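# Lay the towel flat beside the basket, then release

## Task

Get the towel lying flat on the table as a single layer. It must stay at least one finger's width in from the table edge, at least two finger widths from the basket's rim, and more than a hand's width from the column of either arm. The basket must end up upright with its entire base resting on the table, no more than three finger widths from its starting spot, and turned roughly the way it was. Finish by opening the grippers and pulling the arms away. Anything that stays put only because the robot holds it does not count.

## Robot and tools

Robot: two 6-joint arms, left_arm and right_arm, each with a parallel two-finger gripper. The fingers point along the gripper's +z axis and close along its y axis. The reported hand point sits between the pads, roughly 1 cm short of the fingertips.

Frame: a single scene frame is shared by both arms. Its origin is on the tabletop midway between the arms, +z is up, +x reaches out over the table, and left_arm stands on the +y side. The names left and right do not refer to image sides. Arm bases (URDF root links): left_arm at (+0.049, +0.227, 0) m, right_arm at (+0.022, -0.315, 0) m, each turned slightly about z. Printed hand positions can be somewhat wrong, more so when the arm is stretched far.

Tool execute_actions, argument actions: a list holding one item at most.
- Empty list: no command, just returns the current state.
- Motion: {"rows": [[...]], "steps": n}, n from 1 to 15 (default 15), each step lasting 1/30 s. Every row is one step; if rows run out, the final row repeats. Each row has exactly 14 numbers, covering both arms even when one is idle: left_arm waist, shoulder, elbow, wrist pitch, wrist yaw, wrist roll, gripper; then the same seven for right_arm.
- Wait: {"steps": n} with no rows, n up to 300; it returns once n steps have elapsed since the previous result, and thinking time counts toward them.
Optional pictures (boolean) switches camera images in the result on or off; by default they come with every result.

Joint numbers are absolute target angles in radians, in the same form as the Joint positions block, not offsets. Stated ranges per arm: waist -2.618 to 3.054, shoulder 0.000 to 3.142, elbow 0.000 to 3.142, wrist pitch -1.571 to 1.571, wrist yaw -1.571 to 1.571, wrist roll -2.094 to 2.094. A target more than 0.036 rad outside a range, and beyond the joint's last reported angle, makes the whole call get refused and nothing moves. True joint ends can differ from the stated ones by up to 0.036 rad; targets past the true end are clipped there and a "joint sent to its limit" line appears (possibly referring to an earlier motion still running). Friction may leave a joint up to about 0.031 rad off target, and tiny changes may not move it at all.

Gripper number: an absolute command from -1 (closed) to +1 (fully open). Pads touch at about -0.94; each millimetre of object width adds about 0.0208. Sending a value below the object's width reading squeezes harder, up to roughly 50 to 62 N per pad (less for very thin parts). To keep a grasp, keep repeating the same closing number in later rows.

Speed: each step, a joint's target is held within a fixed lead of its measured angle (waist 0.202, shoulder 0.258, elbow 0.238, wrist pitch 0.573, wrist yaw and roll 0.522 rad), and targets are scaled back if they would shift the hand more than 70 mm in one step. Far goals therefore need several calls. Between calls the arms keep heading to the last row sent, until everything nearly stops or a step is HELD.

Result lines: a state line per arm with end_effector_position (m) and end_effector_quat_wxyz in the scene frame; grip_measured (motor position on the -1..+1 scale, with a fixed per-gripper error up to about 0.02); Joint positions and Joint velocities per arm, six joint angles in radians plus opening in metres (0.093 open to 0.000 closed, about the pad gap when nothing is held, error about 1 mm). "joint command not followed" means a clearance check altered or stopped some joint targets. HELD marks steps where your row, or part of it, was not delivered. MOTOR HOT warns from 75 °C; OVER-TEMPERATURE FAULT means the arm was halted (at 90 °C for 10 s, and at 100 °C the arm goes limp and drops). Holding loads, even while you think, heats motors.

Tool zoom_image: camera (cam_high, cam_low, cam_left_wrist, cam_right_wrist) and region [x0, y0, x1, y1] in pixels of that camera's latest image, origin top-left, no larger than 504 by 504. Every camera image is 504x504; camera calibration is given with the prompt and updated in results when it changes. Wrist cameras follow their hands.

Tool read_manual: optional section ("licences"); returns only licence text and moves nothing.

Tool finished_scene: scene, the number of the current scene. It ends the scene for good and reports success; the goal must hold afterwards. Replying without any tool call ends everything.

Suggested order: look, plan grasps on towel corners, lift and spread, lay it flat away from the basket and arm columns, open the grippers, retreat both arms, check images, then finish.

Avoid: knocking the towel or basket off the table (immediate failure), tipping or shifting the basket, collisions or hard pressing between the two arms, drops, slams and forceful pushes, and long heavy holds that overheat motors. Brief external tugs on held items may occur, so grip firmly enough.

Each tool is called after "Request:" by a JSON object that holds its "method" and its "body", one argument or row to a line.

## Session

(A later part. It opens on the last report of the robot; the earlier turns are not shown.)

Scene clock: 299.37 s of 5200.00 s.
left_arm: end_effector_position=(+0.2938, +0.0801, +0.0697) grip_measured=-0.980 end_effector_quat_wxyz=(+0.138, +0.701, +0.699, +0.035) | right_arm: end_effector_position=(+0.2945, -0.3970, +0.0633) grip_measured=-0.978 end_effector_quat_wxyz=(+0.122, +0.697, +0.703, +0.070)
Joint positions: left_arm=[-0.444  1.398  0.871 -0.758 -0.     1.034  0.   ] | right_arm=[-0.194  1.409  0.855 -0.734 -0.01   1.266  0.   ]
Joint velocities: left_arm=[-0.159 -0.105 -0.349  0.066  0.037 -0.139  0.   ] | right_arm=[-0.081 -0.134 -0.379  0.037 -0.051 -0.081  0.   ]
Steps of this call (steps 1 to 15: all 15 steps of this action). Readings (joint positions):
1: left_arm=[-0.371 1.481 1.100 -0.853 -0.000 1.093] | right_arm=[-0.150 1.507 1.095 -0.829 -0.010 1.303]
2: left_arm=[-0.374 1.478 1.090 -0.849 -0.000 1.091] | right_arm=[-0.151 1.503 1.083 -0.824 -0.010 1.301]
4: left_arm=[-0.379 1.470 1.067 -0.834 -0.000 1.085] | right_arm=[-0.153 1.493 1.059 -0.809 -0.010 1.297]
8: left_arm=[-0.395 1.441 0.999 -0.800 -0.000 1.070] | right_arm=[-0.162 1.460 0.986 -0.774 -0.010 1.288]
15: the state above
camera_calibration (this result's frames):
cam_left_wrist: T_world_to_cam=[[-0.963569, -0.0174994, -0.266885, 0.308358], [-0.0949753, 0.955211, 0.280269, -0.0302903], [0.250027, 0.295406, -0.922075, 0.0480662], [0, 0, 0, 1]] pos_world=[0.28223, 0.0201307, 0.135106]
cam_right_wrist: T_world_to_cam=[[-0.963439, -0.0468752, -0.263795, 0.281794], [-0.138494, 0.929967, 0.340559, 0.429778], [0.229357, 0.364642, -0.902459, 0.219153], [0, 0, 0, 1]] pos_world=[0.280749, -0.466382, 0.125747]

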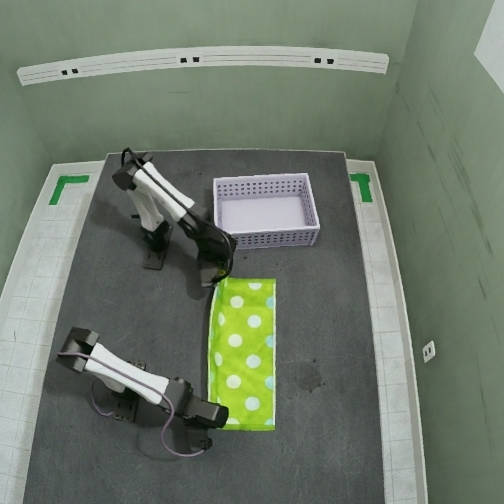

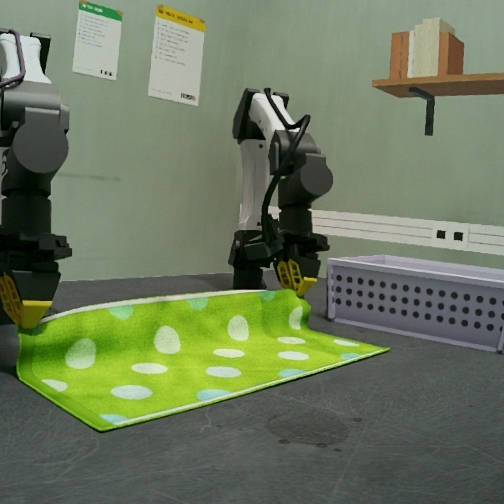

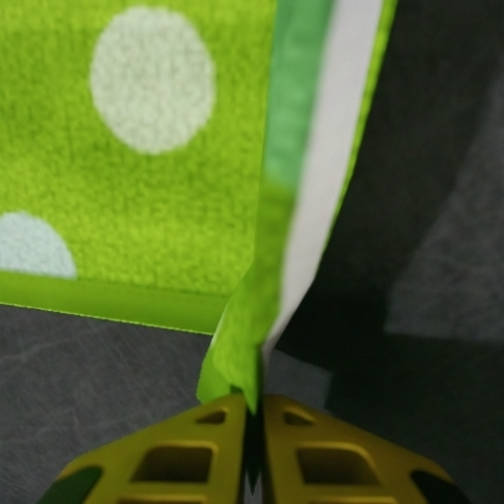

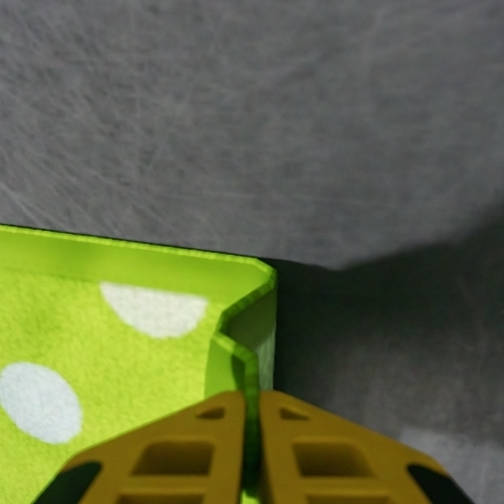

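Request:
{"method": "execute_actions", "body": {
  "actions": [
    {"rows": [[-0.462,1.363,0.826,-0.716,0,1.006,-1,-0.211,1.369,0.812,-0.686,0,1.247,-1],[-0.466,1.358,0.818,-0.714,0,1.002,-1,-0.214,1.363,0.804,-0.684,0,1.245,-1],[-0.472,1.351,0.805,-0.711,0,0.997,-1,-0.218,1.355,0.790,-0.682,0,1.242,-1],[-0.479,1.343,0.791,-0.707,0,0.990,-1,-0.223,1.345,0.775,-0.679,0,1.238,-1],[-0.487,1.335,0.776,-0.703,0,0.984,-1,-0.228,1.335,0.760,-0.676,0,1.234,-1],[-0.495,1.326,0.760,-0.699,0,0.976,-1,-0.233,1.323,0.742,-0.672,0,1.230,-1],[-0.503,1.317,0.743,-0.695,0,0.969,-1,-0.239,1.312,0.724,-0.669,0,1.226,-1],[-0.511,1.308,0.727,-0.690,0,0.961,-1,-0.244,1.301,0.707,-0.666,0,1.221,-1],[-0.520,1.298,0.708,-0.686,0,0.953,-1,-0.250,1.288,0.687,-0.662,0,1.217,-1],[-0.528,1.288,0.692,-0.681,0,0.945,-1,-0.256,1.276,0.669,-0.658,0,1.212,-1],[-0.537,1.279,0.675,-0.677,0,0.938,-1,-0.261,1.265,0.652,-0.655,0,1.208,-1],[-0.545,1.270,0.659,-0.673,0,0.930,-1,-0.267,1.254,0.634,-0.652,0,1.204,-1],[-0.552,1.262,0.645,-0.669,0,0.923,-1,-0.272,1.244,0.619,-0.649,0,1.200,-1],[-0.557,1.257,0.634,-0.666,0,0.919,-1,-0.275,1.237,0.608,-0.647,0,1.197,-1],[-0.561,1.252,0.626,-0.664,0,0.915,-1,-0.278,1.231,0.599,-0.645,0,1.195,-1]], "steps": 15}
  ],
  "pictures": false
}}

Request:
{"method": "execute_actions", "body": {
  "actions": [
    {"steps": 12}
  ]
}}

Scene clock: 315.30 s of 5200.00 s.
left_arm: end_effector_position=(+0.2442, +0.0817, +0.0392) grip_measured=-0.980 end_effector_quat_wxyz=(+0.129, +0.706, +0.696, +0.020) | right_arm: end_effector_position=(+0.2433, -0.3980, +0.0348) grip_measured=-0.978 end_effector_quat_wxyz=(+0.116, +0.704, +0.698, +0.058)
Joint positions: left_arm=[-0.544  1.286  0.666 -0.689 -0.     0.945  0.   ] | right_arm=[-0.261  1.268  0.636 -0.679 -0.01   1.215  0.   ]
Joint velocities: left_arm=[-0.154 -0.168 -0.33  -0.007 -0.081 -0.125  0.   ] | right_arm=[-0.105 -0.247 -0.354  0.095  0.007 -0.11   0.   ]
Steps of this call (steps 1 to 30: the robot went on to your last target; steps 31 to 120: nothing new was sent; then 11.43 s passed at rest; steps 121 to 135: all 15 steps of this action). Readings (joint positions):
121: left_arm=[-0.450 1.391 0.853 -0.729 -0.000 1.014] | right_arm=[-0.198 1.400 0.837 -0.708 -0.010 1.254]
122: left_arm=[-0.451 1.391 0.853 -0.729 -0.000 1.012] | right_arm=[-0.198 1.400 0.837 -0.708 -0.010 1.254]
124: left_arm=[-0.457 1.382 0.841 -0.719 -0.000 1.007] | right_arm=[-0.202 1.389 0.823 -0.698 -0.010 1.250]
128: left_arm=[-0.488 1.345 0.782 -0.707 -0.000 0.989] | right_arm=[-0.224 1.344 0.759 -0.688 -0.010 1.240]
135: the state above

Scene clock: 315.70 s of 5200.00 s.
left_arm: end_effector_position=(+0.2412, +0.0816, +0.0365) grip_measured=-0.980 end_effector_quat_wxyz=(+0.131, +0.701, +0.701, +0.018) | right_arm: end_effector_position=(+0.2400, -0.3981, +0.0321) grip_measured=-0.978 end_effector_quat_wxyz=(+0.117, +0.701, +0.701, +0.057)
Joint positions: left_arm=[-0.551  1.278  0.648 -0.676 -0.     0.922  0.   ] | right_arm=[-0.267  1.258  0.617 -0.668 -0.01   1.202  0.   ]
Joint velocities: left_arm=[-0.002 -0.012  0.002 -0.037  0.007 -0.007  0.   ] | right_arm=[ 0.012 -0.012  0.007  0.066 -0.037  0.051  0.   ]
Steps of this call (steps 1 to 12: the robot went on to your last target). Readings (joint positions):
1: left_arm=[-0.548 1.281 0.657 -0.689 -0.000 0.940] | right_arm=[-0.264 1.262 0.626 -0.679 -0.010 1.212]
2: left_arm=[-0.551 1.279 0.651 -0.689 -0.000 0.936] | right_arm=[-0.266 1.259 0.620 -0.679 -0.010 1.210]
4: left_arm=[-0.551 1.278 0.648 -0.687 -0.000 0.930] | right_arm=[-0.267 1.258 0.617 -0.678 -0.010 1.207]
8: left_arm=[-0.551 1.278 0.648 -0.679 -0.000 0.924] | right_arm=[-0.267 1.258 0.617 -0.671 -0.010 1.203]
12: the state above
camera_calibration (this result's frames):
cam_left_wrist: T_world_to_cam=[[-0.972311, -0.0207503, -0.232767, 0.24998], [-0.0853275, 0.958802, 0.270956, -0.0296398], [0.217555, 0.283315, -0.934025, 0.0394014], [0, 0, 0, 1]] pos_world=[0.231957, 0.0224429, 0.10302]
cam_right_wrist: T_world_to_cam=[[-0.970156, -0.0392882, -0.239279, 0.224912], [-0.120387, 0.934621, 0.33465, 0.431602], [0.210487, 0.353469, -0.911458, 0.204201], [0, 0, 0, 1]] pos_world=[0.227178, -0.466726, 0.0955019]

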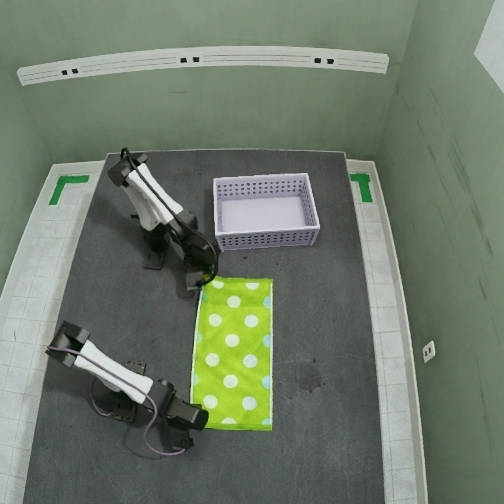

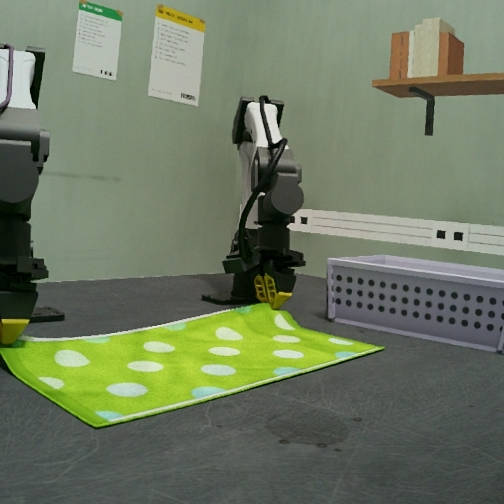

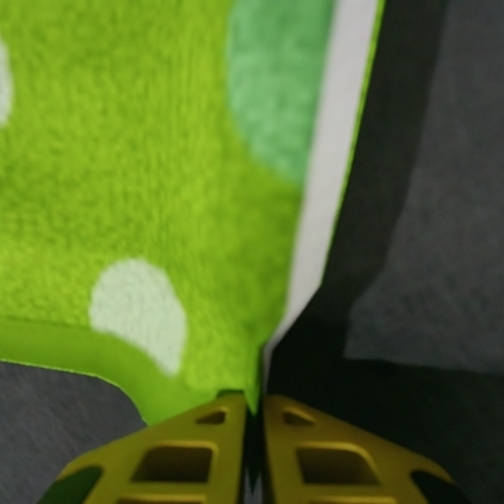

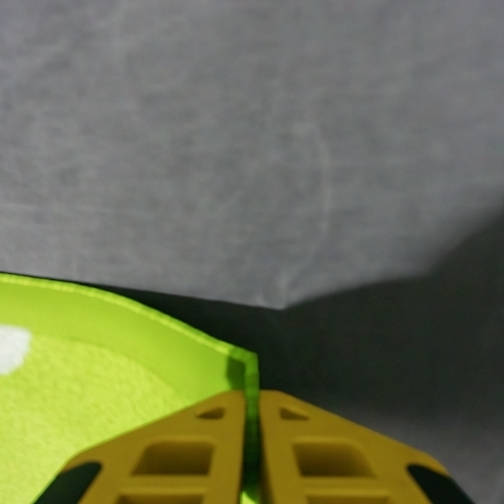

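Request:
{"method": "execute_actions", "body": {
  "actions": [
    {"rows": [[-0.561,1.252,0.626,-0.664,0,0.915,-0.95,-0.278,1.231,0.599,-0.645,0,1.195,-0.95],[-0.561,1.252,0.626,-0.664,0,0.915,-0.9,-0.278,1.231,0.599,-0.645,0,1.195,-0.9],[-0.561,1.252,0.626,-0.664,0,0.915,-0.85,-0.278,1.231,0.599,-0.645,0,1.195,-0.85],[-0.561,1.252,0.626,-0.664,0,0.915,-0.78,-0.278,1.231,0.599,-0.645,0,1.195,-0.78],[-0.561,1.252,0.626,-0.664,0,0.915,-0.7,-0.278,1.231,0.599,-0.645,0,1.195,-0.7],[-0.561,1.252,0.626,-0.664,0,0.915,-0.62,-0.278,1.231,0.599,-0.645,0,1.195,-0.62],[-0.561,1.252,0.626,-0.664,0,0.915,-0.54,-0.278,1.231,0.599,-0.645,0,1.195,-0.54],[-0.561,1.252,0.626,-0.664,0,0.915,-0.46,-0.278,1.231,0.599,-0.645,0,1.195,-0.46],[-0.561,1.252,0.626,-0.664,0,0.915,-0.38,-0.278,1.231,0.599,-0.645,0,1.195,-0.38],[-0.561,1.252,0.626,-0.664,0,0.915,-0.3,-0.278,1.231,0.599,-0.645,0,1.195,-0.3],[-0.561,1.252,0.626,-0.664,0,0.915,-0.22,-0.278,1.231,0.599,-0.645,0,1.195,-0.22],[-0.561,1.252,0.626,-0.664,0,0.915,-0.14,-0.278,1.231,0.599,-0.645,0,1.195,-0.14],[-0.561,1.252,0.626,-0.664,0,0.915,-0.06,-0.278,1.231,0.599,-0.645,0,1.195,-0.06],[-0.561,1.252,0.626,-0.664,0,0.915,0.02,-0.278,1.231,0.599,-0.645,0,1.195,0.02],[-0.561,1.252,0.626,-0.664,0,0.915,0.1,-0.278,1.231,0.599,-0.645,0,1.195,0.1]], "steps": 15}
  ],
  "pictures": false
}}

Request:
{"method": "execute_actions", "body": {
  "actions": [
    {"steps": 15}
  ]
}}

Scene clock: 324.03 s of 5200.00 s.
left_arm: end_effector_position=(+0.2416, +0.0813, +0.0366) grip_measured=+0.063 end_effector_quat_wxyz=(+0.132, +0.700, +0.702, +0.018) | right_arm: end_effector_position=(+0.2408, -0.3985, +0.0323) grip_measured=+0.063 end_effector_quat_wxyz=(+0.119, +0.701, +0.701, +0.058)
Joint positions: left_arm=[-0.551  1.278  0.648 -0.674 -0.     0.92   0.048] | right_arm=[-0.267  1.258  0.617 -0.664 -0.009  1.2    0.048]
Joint velocities: left_arm=[ 0.007 -0.007  0.007  0.037 -0.007  0.081  0.073] | right_arm=[-0.012 -0.007 -0.007  0.022  0.037 -0.095  0.072]
Steps of this call (steps 1 to 30: the robot went on to your last target; steps 31 to 120: nothing new was sent; then 3.83 s passed at rest; steps 121 to 135: all 15 steps of this action). Readings (joint positions):
121: left_arm=[-0.551 1.278 0.648 -0.675 -0.000 0.920] | right_arm=[-0.267 1.258 0.617 -0.666 -0.010 1.200]
122: left_arm=[-0.551 1.278 0.648 -0.675 -0.000 0.920] | right_arm=[-0.267 1.258 0.617 -0.666 -0.010 1.200]
124: left_arm=[-0.551 1.278 0.648 -0.674 -0.000 0.920] | right_arm=[-0.267 1.258 0.617 -0.666 -0.010 1.200]
128: left_arm=[-0.551 1.278 0.648 -0.674 -0.000 0.920] | right_arm=[-0.267 1.258 0.617 -0.665 -0.009 1.200]
135: the state above

Scene clock: 324.53 s of 5200.00 s.
left_arm: end_effector_position=(+0.2416, +0.0813, +0.0366) grip_measured=+0.099 end_effector_quat_wxyz=(+0.132, +0.700, +0.702, +0.018) | right_arm: end_effector_position=(+0.2409, -0.3985, +0.0323) grip_measured=+0.099 end_effector_quat_wxyz=(+0.119, +0.701, +0.701, +0.058)
Joint positions: left_arm=[-0.551  1.278  0.648 -0.674 -0.     0.92   0.05 ] | right_arm=[-0.267  1.258  0.617 -0.664 -0.009  1.2    0.05 ]
Joint velocities: left_arm=[ 0.007 -0.017 -0.007 -0.066 -0.037 -0.007  0.   ] | right_arm=[-0.007  0.007 -0.012  0.081 -0.022 -0.022  0.001]
Steps of this call (steps 1 to 15: the robot went on to your last target). Readings (joint positions):
1: left_arm=[-0.551 1.278 0.648 -0.674 -0.000 0.920] | right_arm=[-0.267 1.258 0.617 -0.664 -0.009 1.200]
2: left_arm=[-0.551 1.278 0.648 -0.674 -0.000 0.920] | right_arm=[-0.267 1.258 0.617 -0.664 -0.009 1.200]
4: left_arm=[-0.551 1.278 0.648 -0.674 -0.000 0.920] | right_arm=[-0.267 1.258 0.617 -0.664 -0.009 1.200]
8: left_arm=[-0.551 1.278 0.648 -0.674 -0.000 0.920] | right_arm=[-0.267 1.258 0.617 -0.664 -0.009 1.200]
15: the state above
All arms were judged still, so your last target was given up. Only a new action makes them travel on or press farther. Fingers that are still opening or closing keep moving.
camera_calibration (this result's frames):
cam_left_wrist: T_world_to_cam=[[-0.971992, -0.0232779, -0.233857, 0.250517], [-0.0877582, 0.959052, 0.269292, -0.0287563], [0.218012, 0.282272, -0.934234, 0.0394957], [0, 0, 0, 1]] pos_world=[0.232366, 0.0222617, 0.103227]
cam_right_wrist: T_world_to_cam=[[-0.969265, -0.0407663, -0.242618, 0.225104], [-0.122416, 0.93534, 0.331893, 0.432927], [0.213401, 0.351392, -0.911583, 0.202902], [0, 0, 0, 1]] pos_world=[0.227884, -0.467056, 0.0958908]

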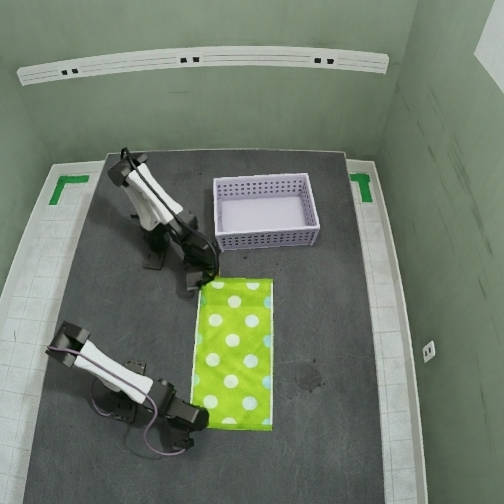

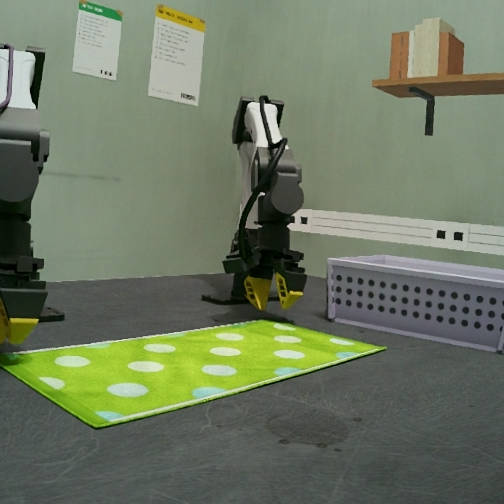

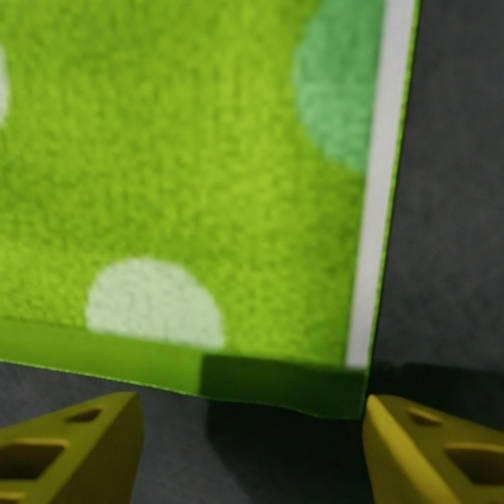

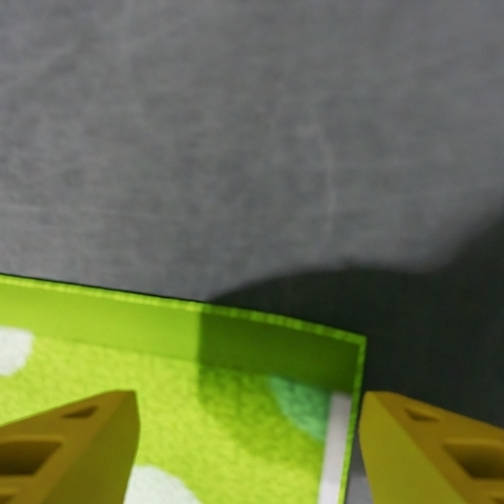

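Request:
{"method": "execute_actions", "body": {
  "actions": [
    {"rows": [[-0.555,1.247,0.663,-0.695,0,0.92,0.1,-0.272,1.227,0.633,-0.685,0,1.2,0.1],[-0.555,1.240,0.667,-0.703,0,0.92,0.1,-0.272,1.220,0.637,-0.693,0,1.2,0.1],[-0.555,1.231,0.672,-0.713,0,0.92,0.1,-0.272,1.211,0.643,-0.703,0,1.2,0.1],[-0.555,1.220,0.678,-0.726,0,0.92,0.1,-0.272,1.200,0.650,-0.716,0,1.2,0.1],[-0.555,1.206,0.686,-0.741,0,0.92,0.1,-0.272,1.187,0.659,-0.732,0,1.2,0.1],[-0.555,1.190,0.695,-0.759,0,0.92,0.1,-0.272,1.171,0.669,-0.750,0,1.2,0.1],[-0.555,1.173,0.704,-0.777,0,0.92,0.1,-0.272,1.156,0.679,-0.768,0,1.2,0.1],[-0.555,1.155,0.715,-0.797,0,0.92,0.1,-0.272,1.138,0.691,-0.789,0,1.2,0.1],[-0.555,1.137,0.725,-0.818,0,0.92,0.1,-0.272,1.121,0.703,-0.810,0,1.2,0.1],[-0.555,1.118,0.735,-0.838,0,0.92,0.1,-0.272,1.103,0.714,-0.831,0,1.2,0.1],[-0.555,1.100,0.746,-0.858,0,0.92,0.1,-0.272,1.085,0.726,-0.852,0,1.2,0.1],[-0.555,1.079,0.758,-0.881,0,0.92,0.1,-0.272,1.066,0.739,-0.875,0,1.2,0.1],[-0.555,1.058,0.769,-0.904,0,0.92,0.1,-0.272,1.046,0.752,-0.898,0,1.2,0.1],[-0.555,1.039,0.780,-0.925,0,0.92,0.1,-0.272,1.028,0.763,-0.919,0,1.2,0.1],[-0.555,1.021,0.790,-0.945,0,0.92,0.1,-0.272,1.011,0.775,-0.940,0,1.2,0.1]], "steps": 15}
  ],
  "pictures": false
}}

Request:
{"method": "execute_actions", "body": {
  "actions": [
    {"rows": [[-0.555,1.003,0.800,-0.965,0,0.92,0.1,-0.272,0.993,0.787,-0.961,0,1.2,0.1],[-0.555,0.984,0.811,-0.986,0,0.92,0.1,-0.272,0.975,0.798,-0.982,0,1.2,0.1],[-0.555,0.963,0.823,-1.009,0,0.92,0.1,-0.272,0.955,0.811,-1.005,0,1.2,0.1],[-0.555,0.942,0.834,-1.032,0,0.92,0.1,-0.272,0.936,0.824,-1.028,0,1.2,0.1],[-0.555,0.924,0.845,-1.052,0,0.92,0.1,-0.272,0.918,0.836,-1.049,0,1.2,0.1],[-0.555,0.906,0.855,-1.073,0,0.92,0.1,-0.272,0.900,0.848,-1.070,0,1.2,0.1],[-0.555,0.887,0.865,-1.093,0,0.92,0.1,-0.272,0.883,0.859,-1.091,0,1.2,0.1],[-0.555,0.869,0.876,-1.113,0,0.92,0.1,-0.272,0.865,0.871,-1.112,0,1.2,0.1],[-0.555,0.852,0.885,-1.131,0,0.92,0.1,-0.272,0.850,0.881,-1.130,0,1.2,0.1],[-0.555,0.836,0.894,-1.149,0,0.92,0.1,-0.272,0.834,0.891,-1.148,0,1.2,0.1],[-0.555,0.822,0.902,-1.164,0,0.92,0.1,-0.272,0.821,0.900,-1.164,0,1.2,0.1],[-0.555,0.811,0.908,-1.177,0,0.92,0.1,-0.272,0.810,0.907,-1.177,0,1.2,0.1],[-0.555,0.802,0.914,-1.187,0,0.92,0.1,-0.272,0.801,0.913,-1.187,0,1.2,0.1],[-0.555,0.795,0.917,-1.195,0,0.92,0.1,-0.272,0.794,0.917,-1.195,0,1.2,0.1],[-0.555,0.790,0.920,-1.2,0,0.92,0.1,-0.272,0.790,0.920,-1.2,0,1.2,0.1]], "steps": 15}
  ],
  "pictures": false
}}

Request:
{"method": "execute_actions", "body": {
  "actions": [
    {"steps": 15}
  ]
}}

Scene clock: 342.57 s of 5200.00 s.
left_arm: end_effector_position=(+0.2396, +0.0828, +0.0999) grip_measured=+0.099 end_effector_quat_wxyz=(+0.194, +0.693, +0.694, +0.027) | right_arm: end_effector_position=(+0.2403, -0.3983, +0.0952) grip_measured=+0.099 end_effector_quat_wxyz=(+0.174, +0.694, +0.694, +0.081)
Joint positions: left_arm=[-0.551  1.075  0.748 -0.85  -0.     0.92   0.05 ] | right_arm=[-0.267  1.064  0.726 -0.848 -0.009  1.2    0.05 ]
Joint velocities: left_arm=[-0.002 -0.569  0.32  -0.52   0.037  0.051  0.   ] | right_arm=[-0.002 -0.549  0.369 -0.579 -0.007  0.037  0.   ]
Steps of this call (steps 1 to 90: nothing new was sent; then 14.53 s passed at rest; steps 91 to 105: all 15 steps of this action). Readings (joint positions):
91: left_arm=[-0.551 1.278 0.648 -0.676 -0.000 0.920] | right_arm=[-0.267 1.258 0.617 -0.665 -0.009 1.200]
92: left_arm=[-0.551 1.276 0.648 -0.677 -0.000 0.920] | right_arm=[-0.267 1.257 0.617 -0.668 -0.009 1.200]
94: left_arm=[-0.551 1.264 0.648 -0.688 -0.000 0.920] | right_arm=[-0.267 1.245 0.617 -0.680 -0.009 1.200]
98: left_arm=[-0.551 1.212 0.665 -0.736 -0.000 0.920] | right_arm=[-0.267 1.195 0.635 -0.730 -0.009 1.200]
105: the state above

Scene clock: 343.07 s of 5200.00 s.
left_arm: end_effector_position=(+0.2071, +0.1074, +0.1721) grip_measured=+0.099 end_effector_quat_wxyz=(+0.250, +0.683, +0.685, +0.034) | right_arm: end_effector_position=(+0.2049, -0.3846, +0.1697) grip_measured=+0.099 end_effector_quat_wxyz=(+0.224, +0.685, +0.686, +0.103)
Joint positions: left_arm=[-0.551  0.818  0.891 -1.134 -0.     0.92   0.05 ] | right_arm=[-0.267  0.818  0.885 -1.139 -0.009  1.2    0.05 ]
Joint velocities: left_arm=[ 0.007 -0.237  0.115 -0.359 -0.037  0.037 -0.   ] | right_arm=[-0.012 -0.232  0.125 -0.447  0.007  0.007  0.   ]
Steps of this call (steps 1 to 15: all 15 steps of this action). Readings (joint positions):
1: left_arm=[-0.551 1.055 0.759 -0.869 -0.000 0.920] | right_arm=[-0.267 1.045 0.739 -0.867 -0.009 1.200]
2: left_arm=[-0.551 1.036 0.770 -0.888 -0.000 0.920] | right_arm=[-0.267 1.027 0.751 -0.886 -0.009 1.200]
4: left_arm=[-0.551 0.998 0.791 -0.929 -0.000 0.920] | right_arm=[-0.267 0.991 0.774 -0.928 -0.009 1.200]
8: left_arm=[-0.551 0.921 0.833 -1.013 -0.000 0.920] | right_arm=[-0.267 0.917 0.822 -1.014 -0.009 1.200]
15: the state above

Scene clock: 343.57 s of 5200.00 s.
left_arm: end_effector_position=(+0.1981, +0.1142, +0.1698) grip_measured=+0.099 end_effector_quat_wxyz=(+0.232, +0.687, +0.688, +0.032) | right_arm: end_effector_position=(+0.1943, -0.3806, +0.1676) grip_measured=+0.099 end_effector_quat_wxyz=(+0.208, +0.688, +0.689, +0.096)
Joint positions: left_arm=[-0.551  0.808  0.896 -1.187 -0.     0.92   0.05 ] | right_arm=[-0.267  0.808  0.892 -1.192 -0.008  1.2    0.05 ]
Joint velocities: left_arm=[-0.017  0.007 -0.012 -0.081 -0.037 -0.11  -0.001] | right_arm=[-0.002  0.002  0.017  0.037  0.022  0.066 -0.   ]
Steps of this call (steps 1 to 15: the robot went on to your last target). Readings (joint positions):
1: left_arm=[-0.551 0.812 0.894 -1.145 -0.000 0.920] | right_arm=[-0.267 0.812 0.889 -1.150 -0.008 1.200]
2: left_arm=[-0.551 0.809 0.896 -1.154 -0.000 0.920] | right_arm=[-0.267 0.809 0.891 -1.159 -0.008 1.200]
4: left_arm=[-0.551 0.808 0.896 -1.167 -0.000 0.920] | right_arm=[-0.267 0.808 0.892 -1.172 -0.008 1.200]
8: left_arm=[-0.551 0.808 0.896 -1.181 -0.000 0.920] | right_arm=[-0.267 0.808 0.892 -1.186 -0.008 1.200]
15: the state above
camera_calibration (this result's frames):
cam_left_wrist: T_world_to_cam=[[-0.921166, -0.0617901, -0.384233, 0.260098], [-0.120682, 0.983999, 0.131083, -0.0728487], [0.369985, 0.167119, -0.913883, 0.143715], [0, 0, 0, 1]] pos_world=[0.17763, 0.063737, 0.240826]
cam_right_wrist: T_world_to_cam=[[-0.90946, -0.0640115, -0.410836, 0.22121], [-0.174211, 0.955831, 0.236722, 0.399332], [0.377536, 0.286861, -0.880441, 0.268158], [0, 0, 0, 1]] pos_world=[0.16951, -0.444458, 0.232447]

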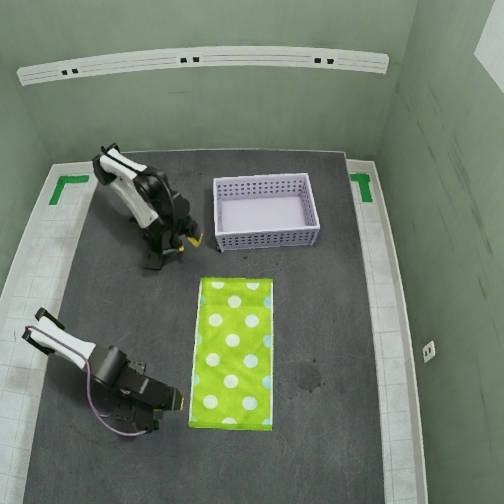

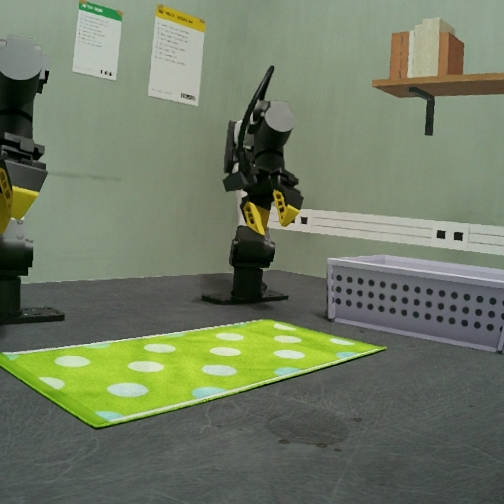

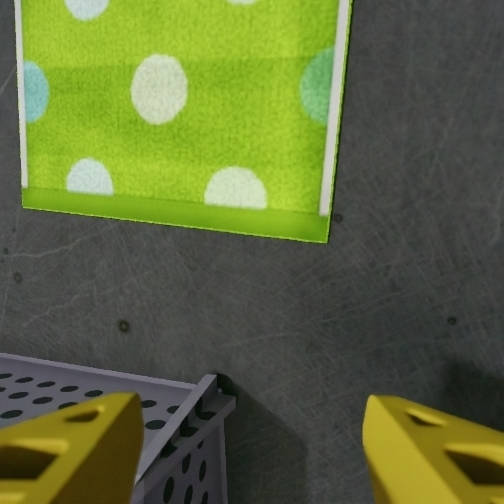

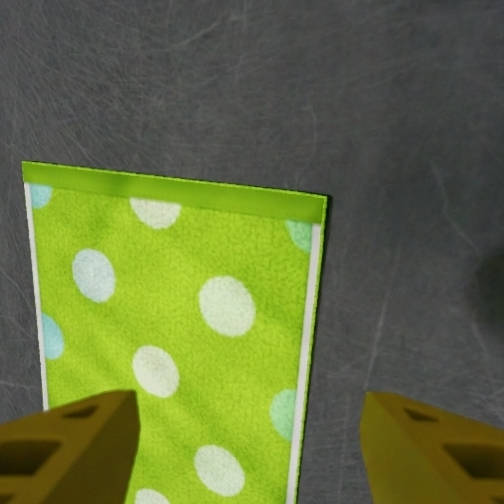

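Request:
{"method": "zoom_image", "body": {
  "camera": "cam_low",
  "region": [0, 290, 400, 450]
}}

Request:
{"method": "zoom_image", "body": {
  "camera": "cam_high",
  "region": [130, 230, 340, 450]
}}

Region (0, 290, 400, 450) of cam_low's 504x504 image, scaled by 1.260, with more detail than that image has; it fills the top 202 rows of this view, and the rest is white.

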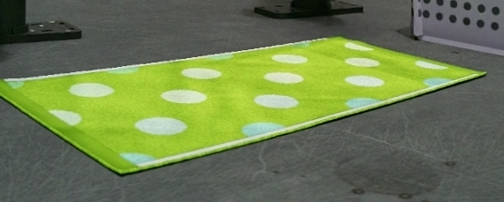

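Region (130, 230, 340, 450) of cam_high's 504x504 image, scaled by 2.291, with more detail than that image has; it fills the left 481 columns of this view, and the rest is white.

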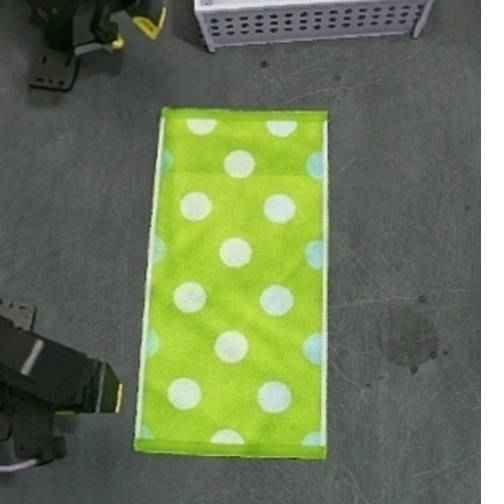

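The towel lies flat in one layer, it has the required clearances, and both arms are clear of it.

Request:
{"method": "finished_scene", "body": {
  "scene": 2
}}

The scene is finished: the task was done.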